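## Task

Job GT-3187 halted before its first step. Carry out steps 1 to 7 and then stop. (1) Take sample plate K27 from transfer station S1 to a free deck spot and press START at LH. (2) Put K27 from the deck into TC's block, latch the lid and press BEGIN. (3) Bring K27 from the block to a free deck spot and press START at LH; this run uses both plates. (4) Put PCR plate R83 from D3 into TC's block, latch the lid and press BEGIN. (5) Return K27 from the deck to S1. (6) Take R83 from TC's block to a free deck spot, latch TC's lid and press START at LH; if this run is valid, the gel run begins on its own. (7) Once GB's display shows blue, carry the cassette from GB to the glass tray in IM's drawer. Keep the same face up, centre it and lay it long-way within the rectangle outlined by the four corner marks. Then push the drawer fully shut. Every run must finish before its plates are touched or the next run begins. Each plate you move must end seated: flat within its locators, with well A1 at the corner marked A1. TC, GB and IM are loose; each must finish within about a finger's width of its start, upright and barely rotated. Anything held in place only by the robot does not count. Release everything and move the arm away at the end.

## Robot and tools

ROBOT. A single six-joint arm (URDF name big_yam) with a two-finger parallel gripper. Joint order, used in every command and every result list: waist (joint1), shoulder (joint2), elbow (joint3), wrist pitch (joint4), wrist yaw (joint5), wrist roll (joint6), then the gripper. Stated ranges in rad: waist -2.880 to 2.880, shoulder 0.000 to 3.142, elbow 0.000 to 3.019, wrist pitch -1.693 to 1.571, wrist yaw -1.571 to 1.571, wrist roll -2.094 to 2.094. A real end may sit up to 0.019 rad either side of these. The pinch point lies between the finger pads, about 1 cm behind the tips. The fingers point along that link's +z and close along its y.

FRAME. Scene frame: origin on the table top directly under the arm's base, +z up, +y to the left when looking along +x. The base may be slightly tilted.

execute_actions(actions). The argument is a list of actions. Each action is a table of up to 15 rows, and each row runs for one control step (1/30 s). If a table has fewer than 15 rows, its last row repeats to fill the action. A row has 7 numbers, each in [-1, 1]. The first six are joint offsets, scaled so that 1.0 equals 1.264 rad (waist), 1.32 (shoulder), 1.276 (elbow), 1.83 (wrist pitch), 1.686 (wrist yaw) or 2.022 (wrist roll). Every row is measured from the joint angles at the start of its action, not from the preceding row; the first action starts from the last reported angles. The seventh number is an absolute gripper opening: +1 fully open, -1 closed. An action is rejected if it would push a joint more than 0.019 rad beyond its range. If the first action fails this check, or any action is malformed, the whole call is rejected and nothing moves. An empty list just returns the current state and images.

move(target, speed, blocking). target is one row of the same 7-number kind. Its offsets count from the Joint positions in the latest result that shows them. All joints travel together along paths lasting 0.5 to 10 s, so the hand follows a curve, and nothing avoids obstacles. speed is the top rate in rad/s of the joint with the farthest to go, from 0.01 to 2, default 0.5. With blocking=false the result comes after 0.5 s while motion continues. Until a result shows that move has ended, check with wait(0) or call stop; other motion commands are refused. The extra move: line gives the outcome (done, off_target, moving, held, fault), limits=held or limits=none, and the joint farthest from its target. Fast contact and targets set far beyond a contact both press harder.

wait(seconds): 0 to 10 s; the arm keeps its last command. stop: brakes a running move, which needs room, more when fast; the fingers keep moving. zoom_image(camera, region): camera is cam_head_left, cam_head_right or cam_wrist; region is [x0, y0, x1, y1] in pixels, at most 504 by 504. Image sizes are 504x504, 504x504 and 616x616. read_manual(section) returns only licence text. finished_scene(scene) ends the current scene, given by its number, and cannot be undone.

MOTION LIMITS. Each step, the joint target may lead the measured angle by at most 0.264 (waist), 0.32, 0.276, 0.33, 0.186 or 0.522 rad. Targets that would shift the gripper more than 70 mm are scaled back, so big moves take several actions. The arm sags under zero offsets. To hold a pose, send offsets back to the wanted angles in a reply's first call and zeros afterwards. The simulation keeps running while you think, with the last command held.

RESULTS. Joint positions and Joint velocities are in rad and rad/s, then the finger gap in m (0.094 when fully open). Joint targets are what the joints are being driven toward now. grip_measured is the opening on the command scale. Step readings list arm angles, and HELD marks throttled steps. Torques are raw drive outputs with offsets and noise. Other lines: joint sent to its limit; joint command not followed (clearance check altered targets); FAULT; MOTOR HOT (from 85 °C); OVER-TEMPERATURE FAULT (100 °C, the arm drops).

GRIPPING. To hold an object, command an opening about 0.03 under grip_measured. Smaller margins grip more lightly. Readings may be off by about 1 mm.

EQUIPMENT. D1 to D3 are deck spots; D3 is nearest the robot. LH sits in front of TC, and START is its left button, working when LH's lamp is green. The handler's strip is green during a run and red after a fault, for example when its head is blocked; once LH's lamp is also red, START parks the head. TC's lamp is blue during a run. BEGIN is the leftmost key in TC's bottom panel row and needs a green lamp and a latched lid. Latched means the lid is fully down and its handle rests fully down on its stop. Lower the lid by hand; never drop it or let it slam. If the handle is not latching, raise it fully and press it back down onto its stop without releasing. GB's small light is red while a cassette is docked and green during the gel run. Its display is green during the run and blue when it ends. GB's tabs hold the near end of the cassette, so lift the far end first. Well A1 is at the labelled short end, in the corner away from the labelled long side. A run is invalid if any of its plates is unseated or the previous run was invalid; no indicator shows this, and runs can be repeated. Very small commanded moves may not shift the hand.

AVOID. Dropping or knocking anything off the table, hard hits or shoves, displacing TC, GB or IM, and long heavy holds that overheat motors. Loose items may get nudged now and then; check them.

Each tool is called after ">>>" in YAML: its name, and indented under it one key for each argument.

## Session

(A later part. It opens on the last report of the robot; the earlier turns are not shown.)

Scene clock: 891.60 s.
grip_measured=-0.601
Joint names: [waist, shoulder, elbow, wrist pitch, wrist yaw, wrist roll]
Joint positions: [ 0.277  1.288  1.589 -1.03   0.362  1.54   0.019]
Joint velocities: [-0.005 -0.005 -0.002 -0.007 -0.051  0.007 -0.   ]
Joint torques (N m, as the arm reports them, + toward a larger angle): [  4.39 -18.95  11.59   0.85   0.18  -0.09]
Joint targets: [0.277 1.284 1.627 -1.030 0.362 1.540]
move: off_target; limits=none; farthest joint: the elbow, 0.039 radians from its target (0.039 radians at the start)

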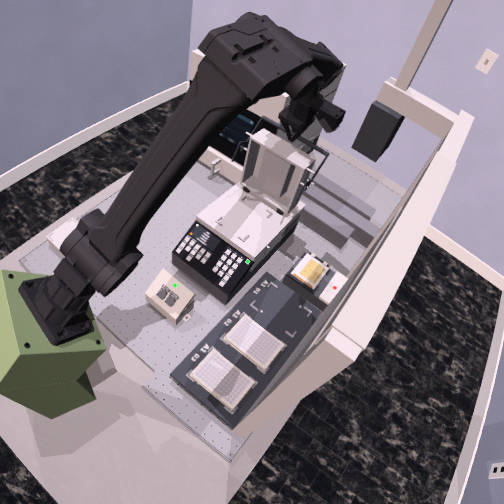

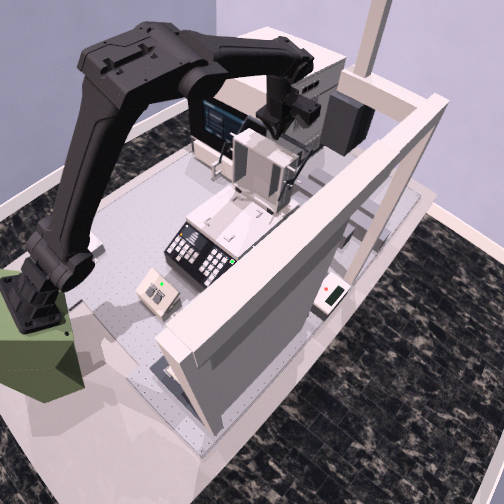

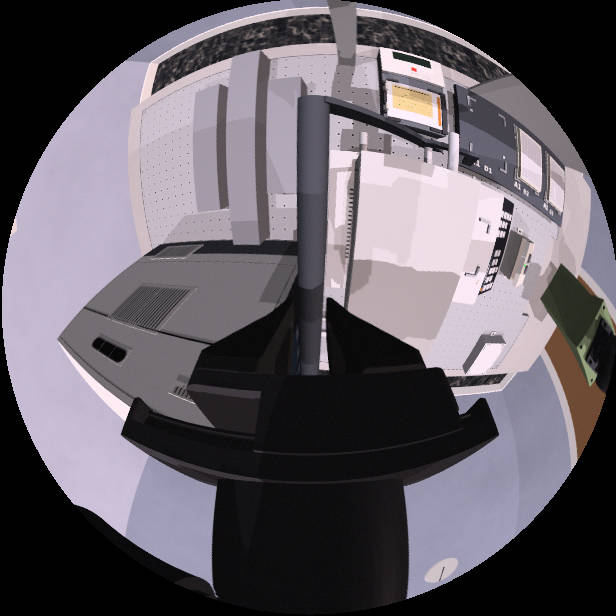

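>>> move:
  target: [0.0396, -0.0515, 0.051, -0.0563, 0.0196, 0.02, -0.6]
  speed: 0.1

Scene clock: 898.23 s.
grip_measured=-0.601
Joint names: [waist, shoulder, elbow, wrist pitch, wrist yaw, wrist roll]
Joint positions: [ 0.317  1.23   1.607 -1.123  0.392  1.564  0.019]
Joint velocities: [-0.005 -0.015 -0.002  0.007 -0.051  0.022 -0.001]
Joint torques (N m, as the arm reports them, + toward a larger angle): [  4.69 -18.45  12.47   0.47   0.28   0.07]
Joint targets: [0.328 1.220 1.654 -1.134 0.395 1.580]
move: off_target; limits=none; farthest joint: the elbow, 0.047 radians from its target (0.065 radians at the start)

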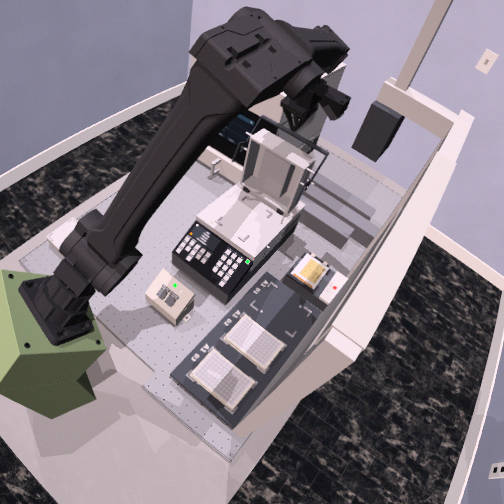

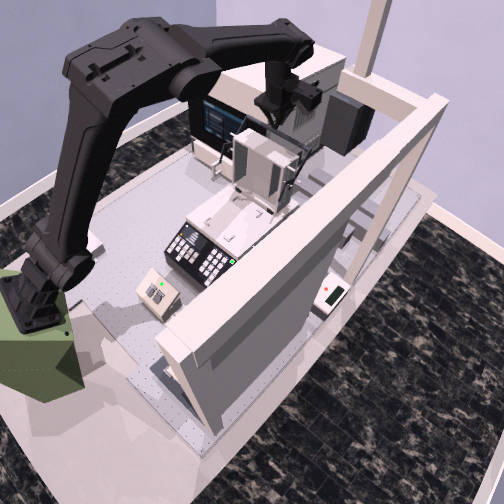

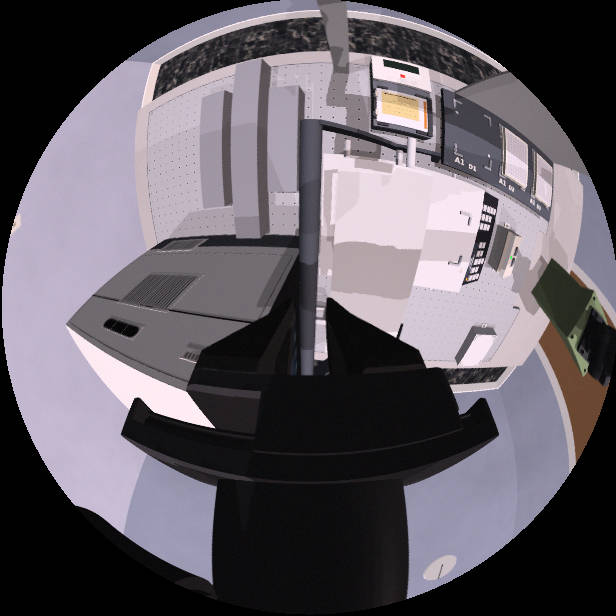

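>>> move:
  target: [0.0388, -0.227, -0.3135, -0.0437, 0.0136, 0.069, 1.0]
  speed: 0.3

Scene clock: 906.03 s.
grip_measured=+1.000
Joint names: [waist, shoulder, elbow, wrist pitch, wrist yaw, wrist roll]
Joint positions: [ 0.355  0.939  1.213 -1.195  0.412  1.687  0.094]
Joint velocities: [-0.005 -0.024 -0.002  0.012 -0.037 -0.022  0.   ]
Joint torques (N m, as the arm reports them, + toward a larger angle): [  3.58 -13.49   7.64   0.24   0.25   0.08]
Joint targets: [0.366 0.931 1.207 -1.203 0.415 1.703]
move: done; limits=none; farthest joint: the wrist roll, 0.017 radians from its target (0.139 radians at the start)

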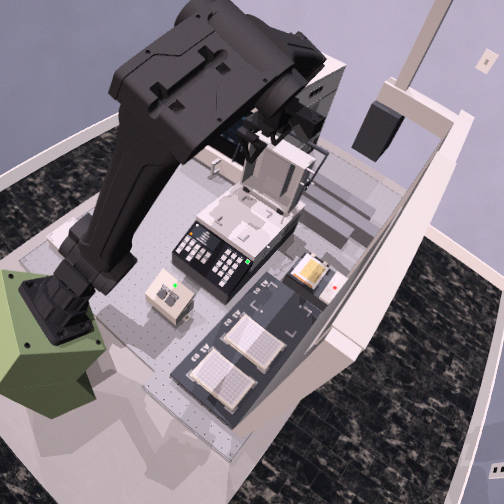

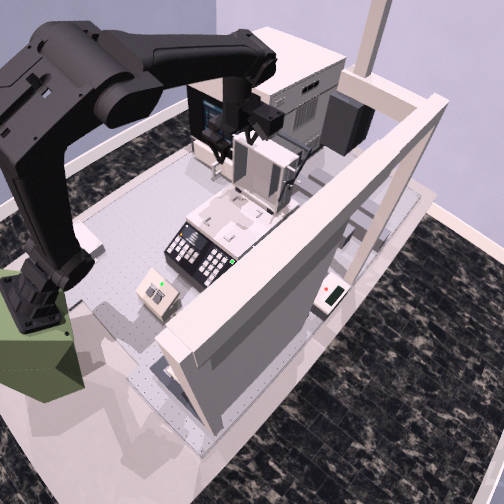

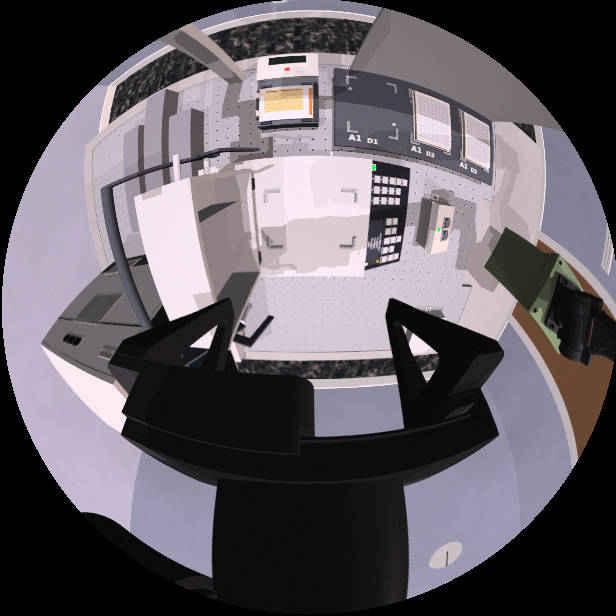

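>>> zoom_image:
  camera: "cam_wrist"
  region: [230, 140, 400, 290]

Region (230, 140, 400, 290) of cam_wrist's 616x616 image, scaled by 2.965, with more detail than that image has; it fills the top 445 rows of this view, and the rest is white.

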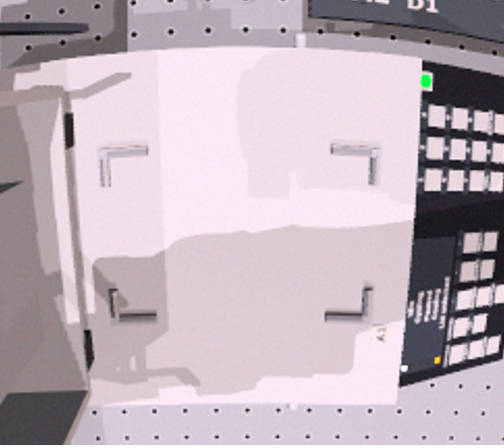

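>>> move:
  target: [-0.7634, 0.059, -0.5596, 0.5448, -0.2497, -0.364, 1.0]
  speed: 0.6

Scene clock: 920.03 s.
grip_measured=+1.000
Joint names: [waist, shoulder, elbow, wrist pitch, wrist yaw, wrist roll]
Joint positions: [-0.609  1.002  0.498 -0.211 -0.006  0.967  0.094]
Joint velocities: [-0.005  0.005  0.012  0.002 -0.007 -0.007  0.   ]
Joint torques (N m, as the arm reports them, + toward a larger angle): [-1.39 -9.02  3.54  1.37  0.16 -0.22]
Joint targets: [-0.610 1.017 0.499 -0.198 -0.009 0.951]
move: done; limits=none; farthest joint: the wrist roll, 0.016 radians from its target (0.737 radians at the start)

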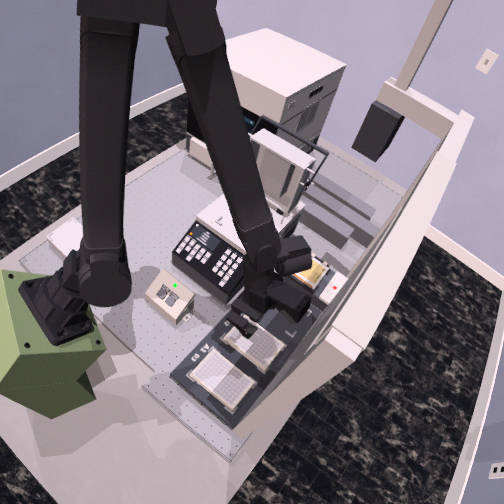

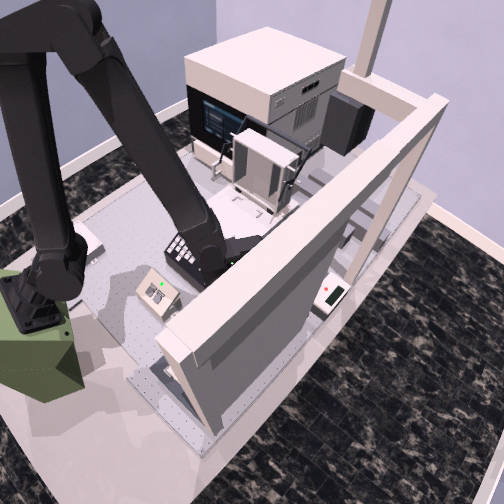

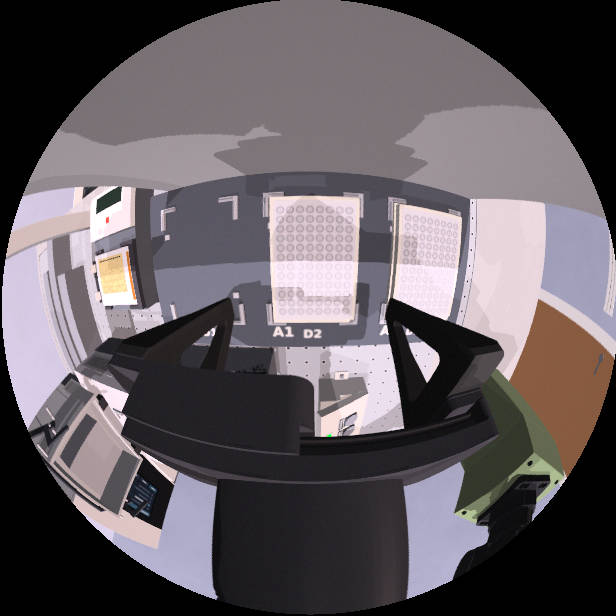

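>>> move:
  target: [0.0538, 0.274, 0.002, 0.2055, 0.026, 0.0242, 1.0]
  speed: 0.2

Scene clock: 924.97 s.
grip_measured=+1.000
Joint names: [waist, shoulder, elbow, wrist pitch, wrist yaw, wrist roll]
Joint positions: [-0.552  1.347  0.498  0.153  0.035  1.     0.094]
Joint velocities: [-0.005 -0.015  0.002 -0.012  0.022  0.007  0.   ]
Joint torques (N m, as the arm reports them, + toward a larger angle): [-0.74 -9.75  0.41  1.45  0.4   0.08]
Joint targets: [-0.541 1.363 0.501 0.166 0.038 1.016]
move: done; limits=none; farthest joint: the shoulder, 0.017 radians from its target (0.362 radians at the start)

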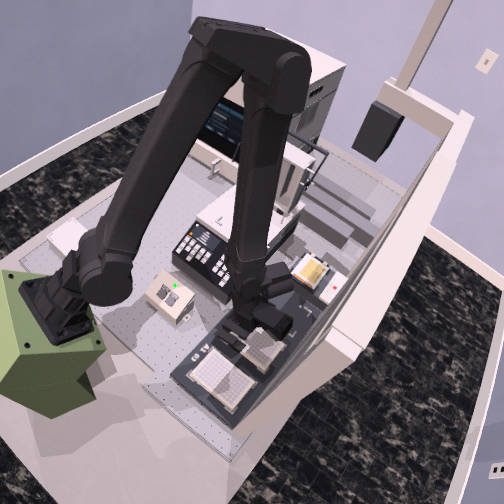

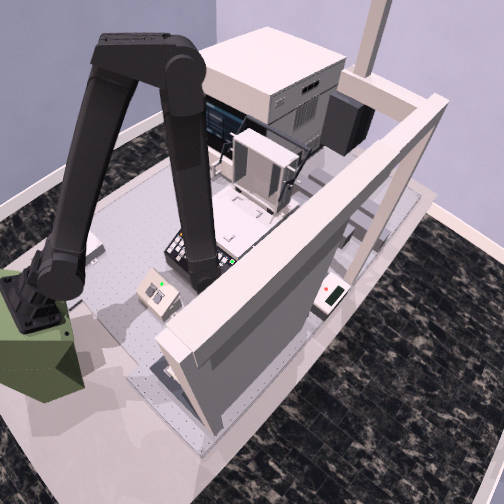

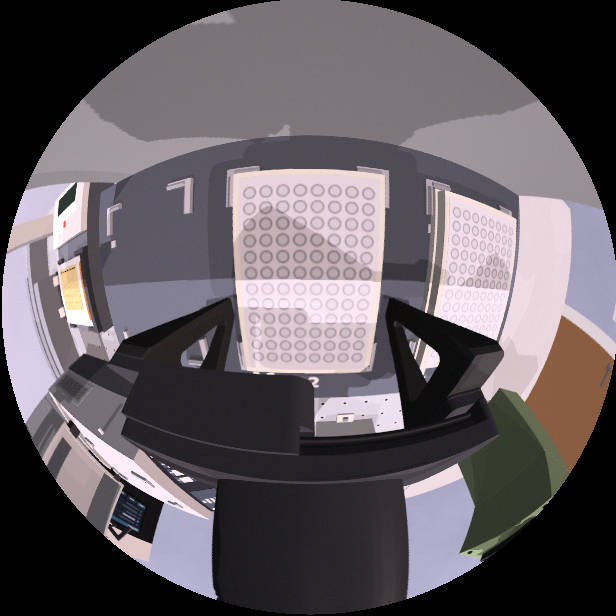

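Centred. Grip and lift.

>>> move:
  target: [0.008, 0.011, 0.002, 0.006, 0.002, 0.007, 0.655]
  speed: 0.1

>>> move:
  target: [-0.047, -0.269, 0.010, -0.204, -0.026, -0.024, 0.655]
  speed: 0.2

Scene clock: 927.77 s.
grip_measured=+0.679
Joint names: [waist, shoulder, elbow, wrist pitch, wrist yaw, wrist roll]
Joint positions: [-0.552  1.347  0.5    0.155  0.033  1.001  0.079]
Joint velocities: [-0.005  0.005 -0.002 -0.002 -0.007 -0.081 -0.001]
Joint torques (N m, as the arm reports them, + toward a larger angle): [-1.58 -9.92  0.21  1.3   0.45  0.06]
Joint targets: [-0.542 1.361 0.501 0.164 0.039 1.014]
move: done; limits=none; farthest joint: the shoulder, 0.015 radians from its target (0.015 radians at the start)

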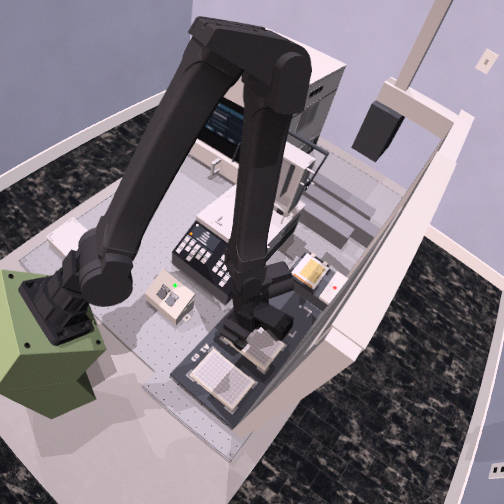

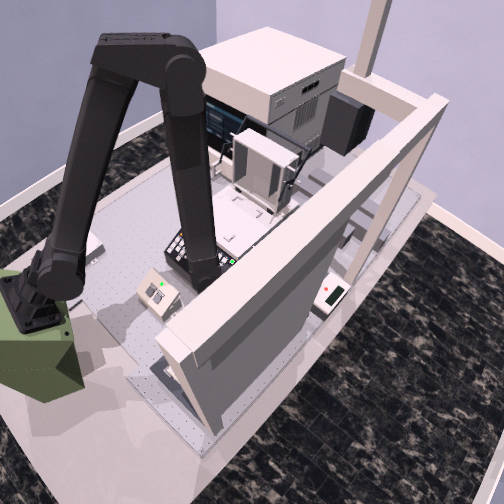

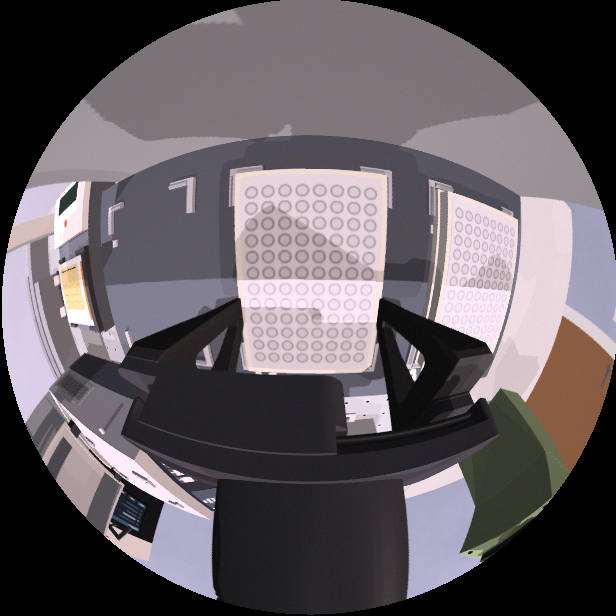

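Scene clock: 930.03 s.
grip_measured=+0.679
Joint names: [waist, shoulder, elbow, wrist pitch, wrist yaw, wrist roll]
Joint positions: [-0.6    1.001  0.5   -0.209 -0.008  0.969  0.079]
Joint velocities: [ 0.005 -0.015 -0.002 -0.002 -0.007  0.022 -0.001]
Joint torques (N m, as the arm reports them, + toward a larger angle): [ -2.17 -11.09   4.29   0.48   0.14  -0.26]
Joint targets: [-0.611 0.992 0.513 -0.219 -0.011 0.952]
move: done; limits=none; farthest joint: the wrist roll, 0.016 radians from its target (0.048 radians at the start)

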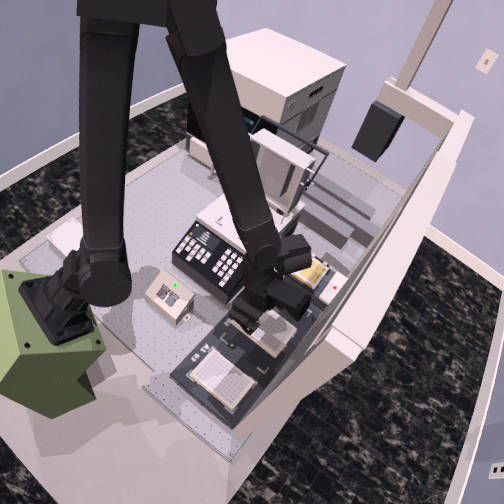

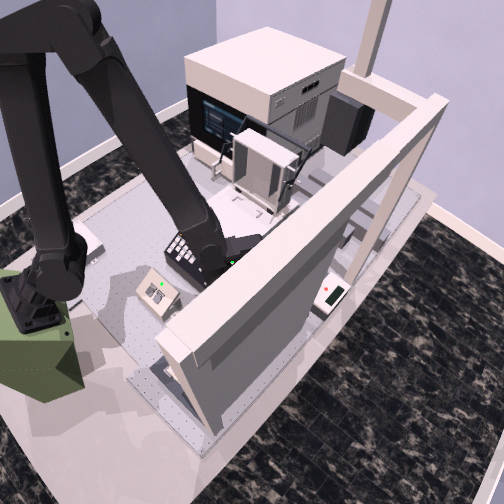

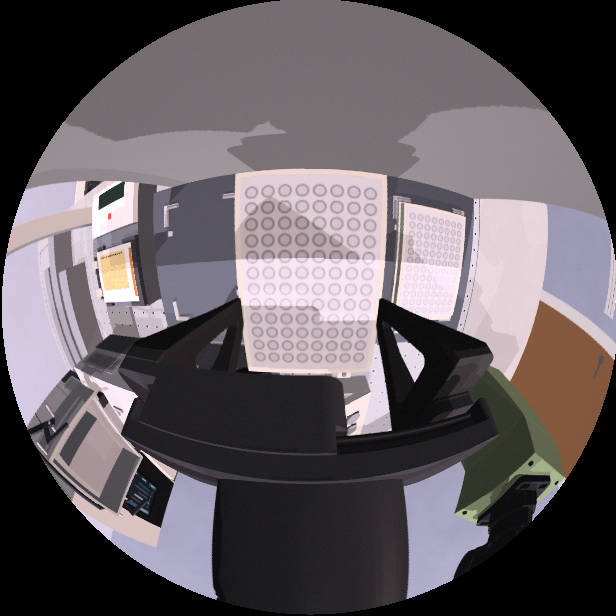

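>>> move:
  target: [0.3117, -0.159, 0.149, -0.175, 0.086, -0.272, 0.655]
  speed: 0.4

Scene clock: 944.33 s.
grip_measured=+0.679
Joint names: [waist, shoulder, elbow, wrist pitch, wrist yaw, wrist roll]
Joint positions: [-0.212  0.8    0.656 -0.519  0.134  0.435  0.079]
Joint velocities: [ 0.005 -0.015 -0.002  0.002  0.037  0.007  0.   ]
Joint torques (N m, as the arm reports them, + toward a larger angle): [  0.77 -10.55   9.     0.52   0.28  -0.27]
Joint targets: [-0.206 0.791 0.690 -0.529 0.137 0.419]
move: off_target; limits=none; farthest joint: the elbow, 0.035 radians from its target (0.190 radians at the start)

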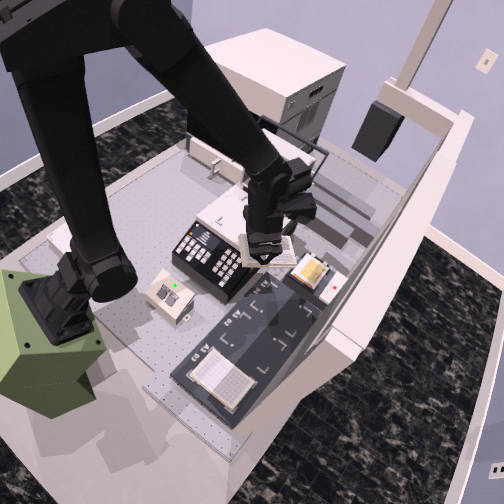

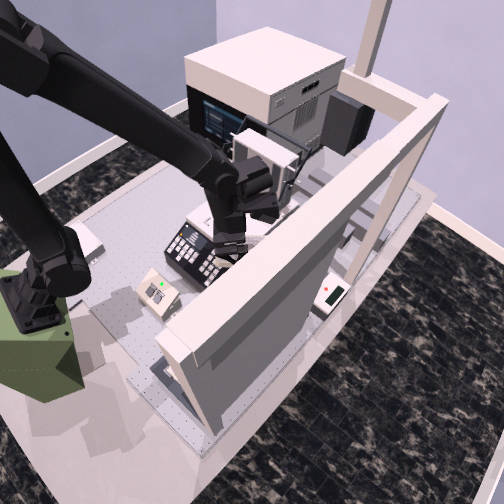

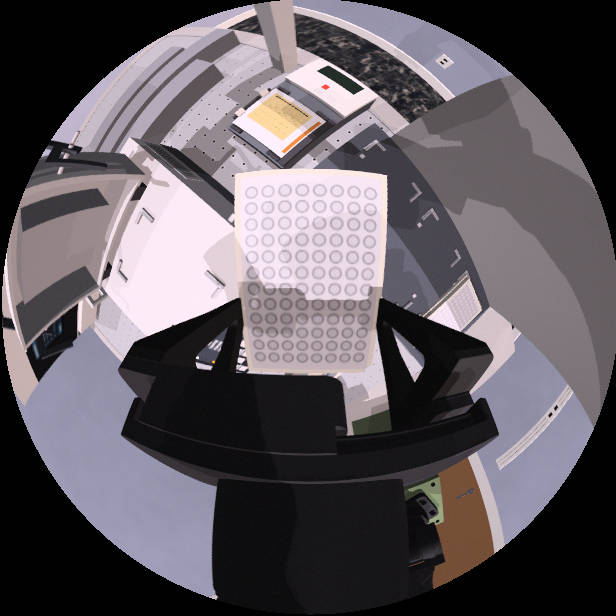

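>>> move:
  target: [0.3085, 0.130, 0.116, 0.0623, 0.086, -0.285, 0.655]
  speed: 0.35

Scene clock: 949.23 s.
grip_measured=+0.679
Joint names: [waist, shoulder, elbow, wrist pitch, wrist yaw, wrist roll]
Joint positions: [ 0.171  0.953  0.766 -0.418  0.276 -0.125  0.079]
Joint velocities: [-0.005 -0.005  0.002 -0.017 -0.007 -0.11  -0.001]
Joint torques (N m, as the arm reports them, + toward a larger angle): [  2.71 -10.2    9.22   1.79   0.11  -0.24]
Joint targets: [0.178 0.971 0.804 -0.405 0.279 -0.141]
move: off_target; limits=none; farthest joint: the elbow, 0.038 radians from its target (0.148 radians at the start)

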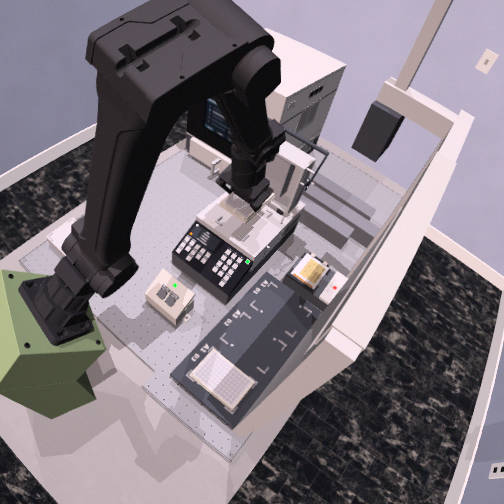

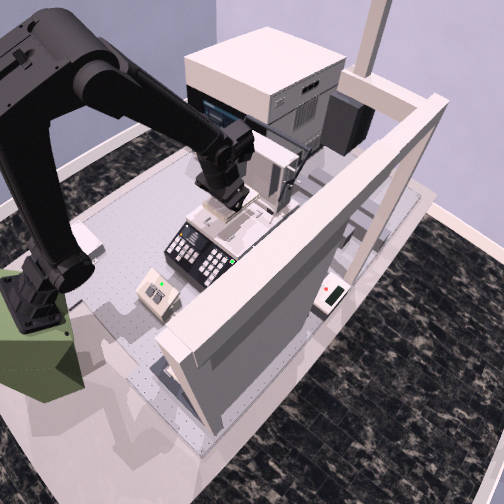

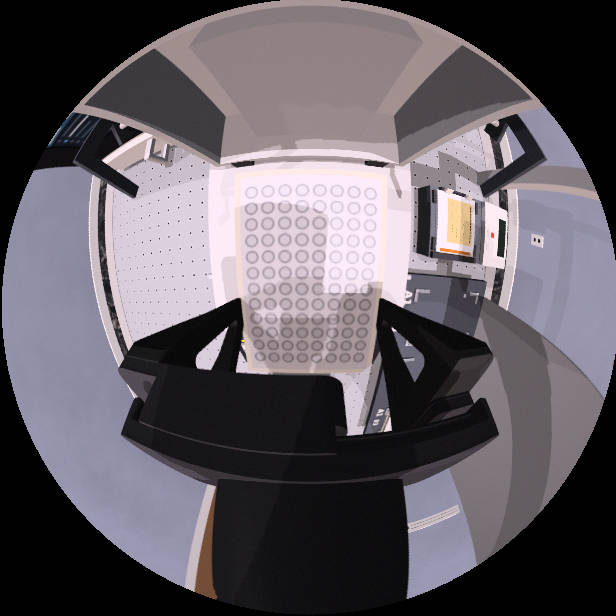

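>>> move:
  target: [-0.0427, 0.122, 0.0266, 0.0874, -0.0231, -0.0203, 0.655]
  speed: 0.12

Scene clock: 957.33 s.
grip_measured=+0.679
Joint names: [waist, shoulder, elbow, wrist pitch, wrist yaw, wrist roll]
Joint positions: [ 0.129  1.096  0.766 -0.272  0.24  -0.149  0.079]
Joint velocities: [-0.005  0.005 -0.007  0.002 -0.066 -0.051 -0.   ]
Joint torques (N m, as the arm reports them, + toward a larger angle): [  1.77 -11.39   7.85   1.66  -0.06  -0.24]
Joint targets: [0.117 1.114 0.800 -0.258 0.237 -0.166]
move: off_target; limits=none; farthest joint: the elbow, 0.034 radians from its target (0.034 radians at the start)

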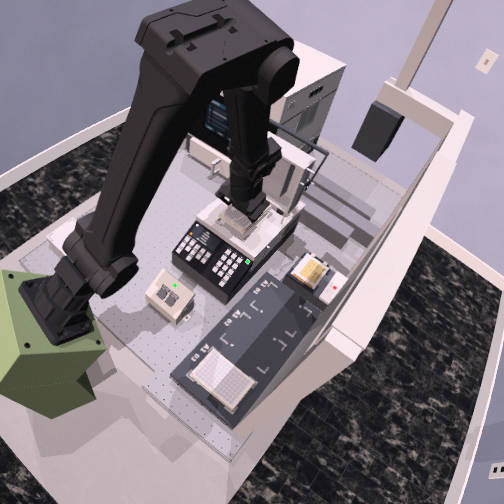

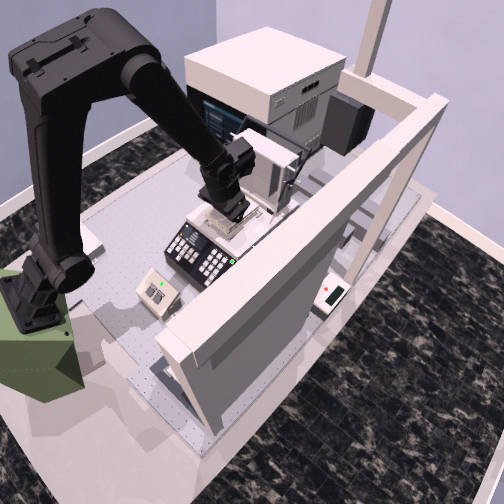

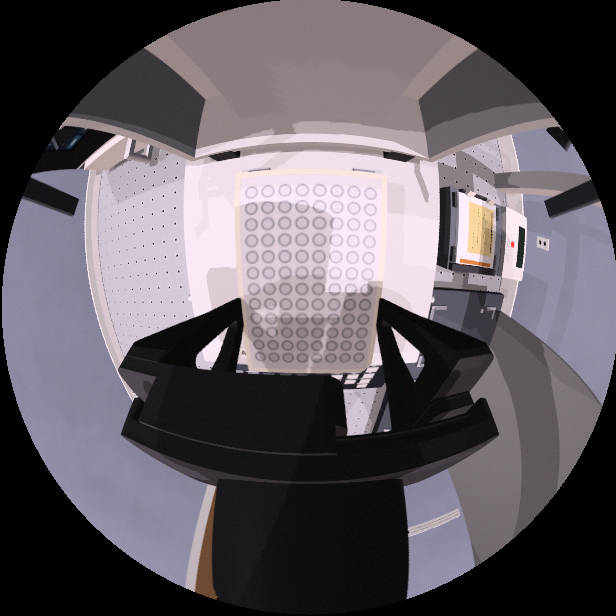

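>>> zoom_image:
  camera: "cam_wrist"
  region: [170, 130, 450, 260]

Region (170, 130, 450, 260) of cam_wrist's 616x616 image, scaled by 1.800, with more detail than that image has; it fills the top 234 rows of this view, and the rest is white.

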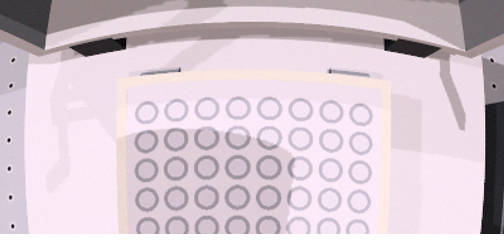

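>>> move:
  target: [-0.019, 0.0485, 0.036, 0.0284, -0.0077, -0.0114, 0.655]
  speed: 0.06

>>> zoom_image:
  camera: "cam_wrist"
  region: [170, 130, 450, 390]

Scene clock: 970.43 s.
grip_measured=+0.679
Joint names: [waist, shoulder, elbow, wrist pitch, wrist yaw, wrist roll]
Joint positions: [ 0.118  1.139  0.78  -0.233  0.23  -0.156  0.079]
Joint velocities: [-0.015 -0.015 -0.012 -0.002 -0.081 -0.051 -0.   ]
Joint torques (N m, as the arm reports them, + toward a larger angle): [  1.34 -11.79   7.46   1.69  -0.06  -0.28]
Joint targets: [0.105 1.160 0.811 -0.220 0.227 -0.172]
move: off_target; limits=none; farthest joint: the elbow, 0.032 radians from its target (0.046 radians at the start)

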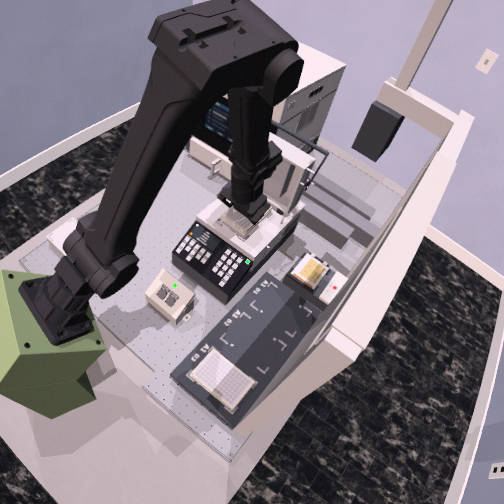

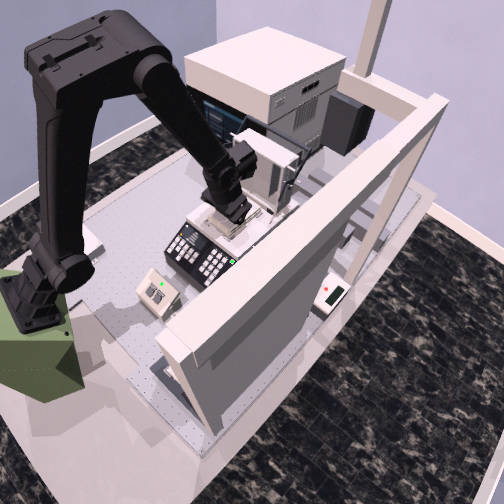

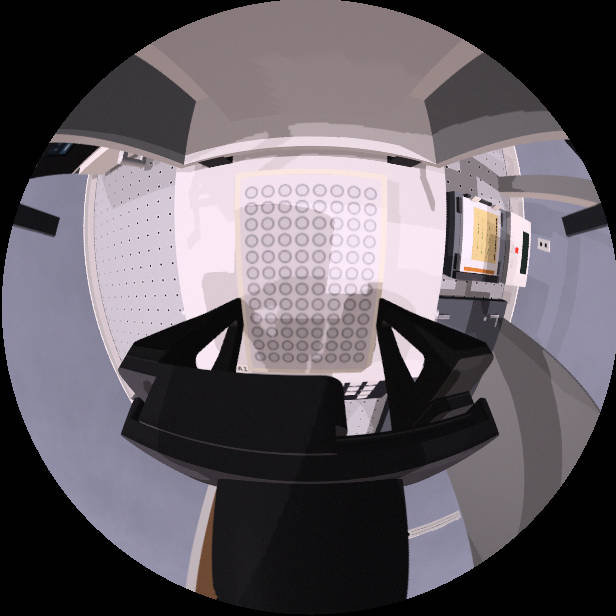

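Region (170, 130, 450, 390) of cam_wrist's 616x616 image, scaled by 1.800, with more detail than that image has; it fills the top 468 rows of this view, and the rest is white.

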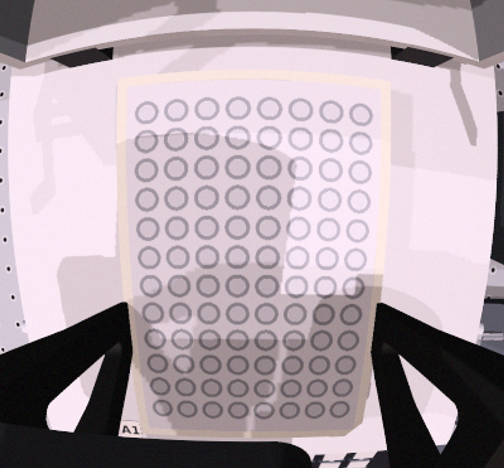

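>>> move:
  target: [-0.015, 0.035, 0.02, 0.016, -0.005, -0.01, 0.655]
  speed: 0.04

>>> zoom_image:
  camera: "cam_wrist"
  region: [170, 130, 450, 390]

Scene clock: 983.27 s.
grip_measured=+0.679
Joint names: [waist, shoulder, elbow, wrist pitch, wrist yaw, wrist roll]
Joint positions: [ 0.112  1.161  0.78  -0.219  0.225 -0.16   0.079]
Joint velocities: [-0.005 -0.005  0.007  0.027 -0.051  0.066 -0.001]
Joint torques (N m, as the arm reports them, + toward a larger angle): [  1.49 -11.02   6.7    1.69  -0.04  -0.22]
Joint targets: [0.098 1.185 0.805 -0.204 0.221 -0.176]
move: off_target; limits=none; farthest joint: the elbow, 0.026 radians from its target (0.026 radians at the start)

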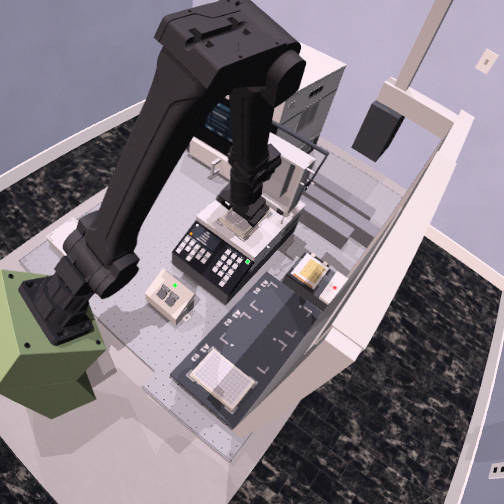

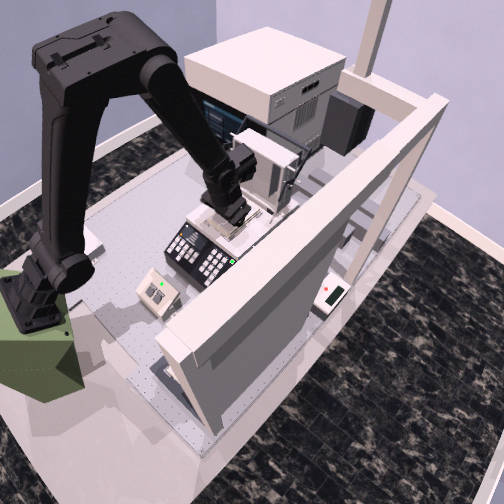

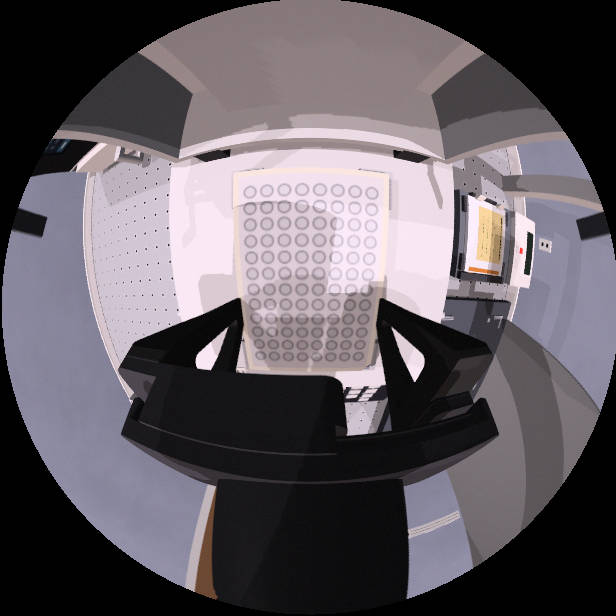

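Region (170, 130, 450, 390) of cam_wrist's 616x616 image, scaled by 1.800, with more detail than that image has; it fills the top 468 rows of this view, and the rest is white.

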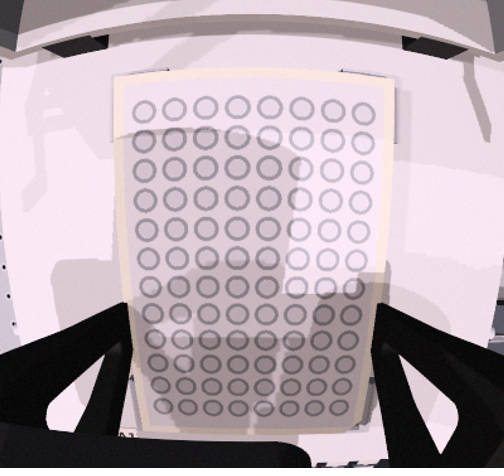

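>>> move:
  target: [-0.010, 0.010, -0.0094, 0.009, -0.002, -0.008, 0.655]
  speed: 0.03

>>> zoom_image:
  camera: "cam_wrist"
  region: [170, 130, 450, 390]

Scene clock: 989.80 s.
grip_measured=+0.679
Joint names: [waist, shoulder, elbow, wrist pitch, wrist yaw, wrist roll]
Joint positions: [ 0.112  1.161  0.774 -0.216  0.225 -0.161  0.079]
Joint velocities: [-0.005 -0.005 -0.007 -0.007  0.037  0.007  0.001]
Joint torques (N m, as the arm reports them, + toward a larger angle): [  1.19 -12.24   4.4    1.67  -0.1   -0.22]
Joint targets: [0.100 1.174 0.768 -0.203 0.221 -0.176]
move: done; limits=none; farthest joint: the wrist roll, 0.016 radians from its target (0.016 radians at the start)

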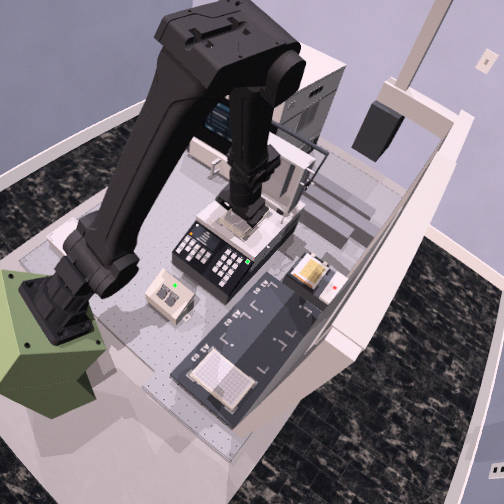

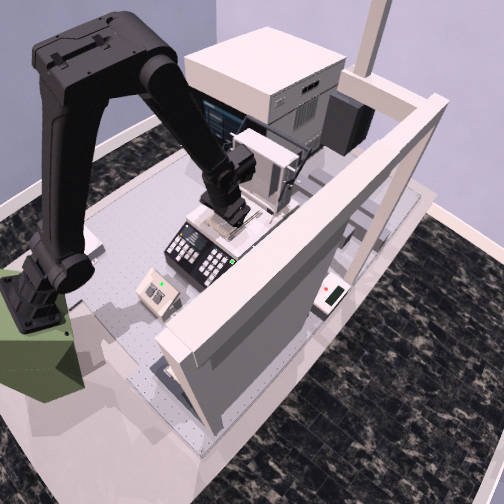

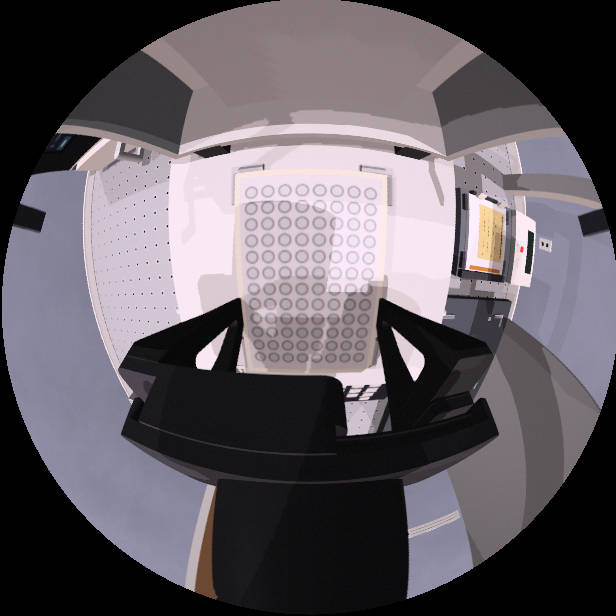

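Region (170, 130, 450, 390) of cam_wrist's 616x616 image, scaled by 1.800, with more detail than that image has; it fills the top 468 rows of this view, and the rest is white.

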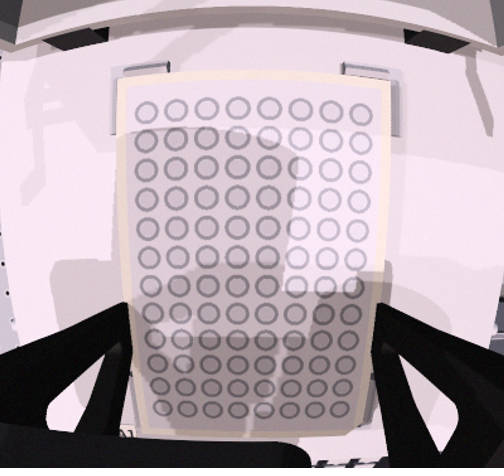

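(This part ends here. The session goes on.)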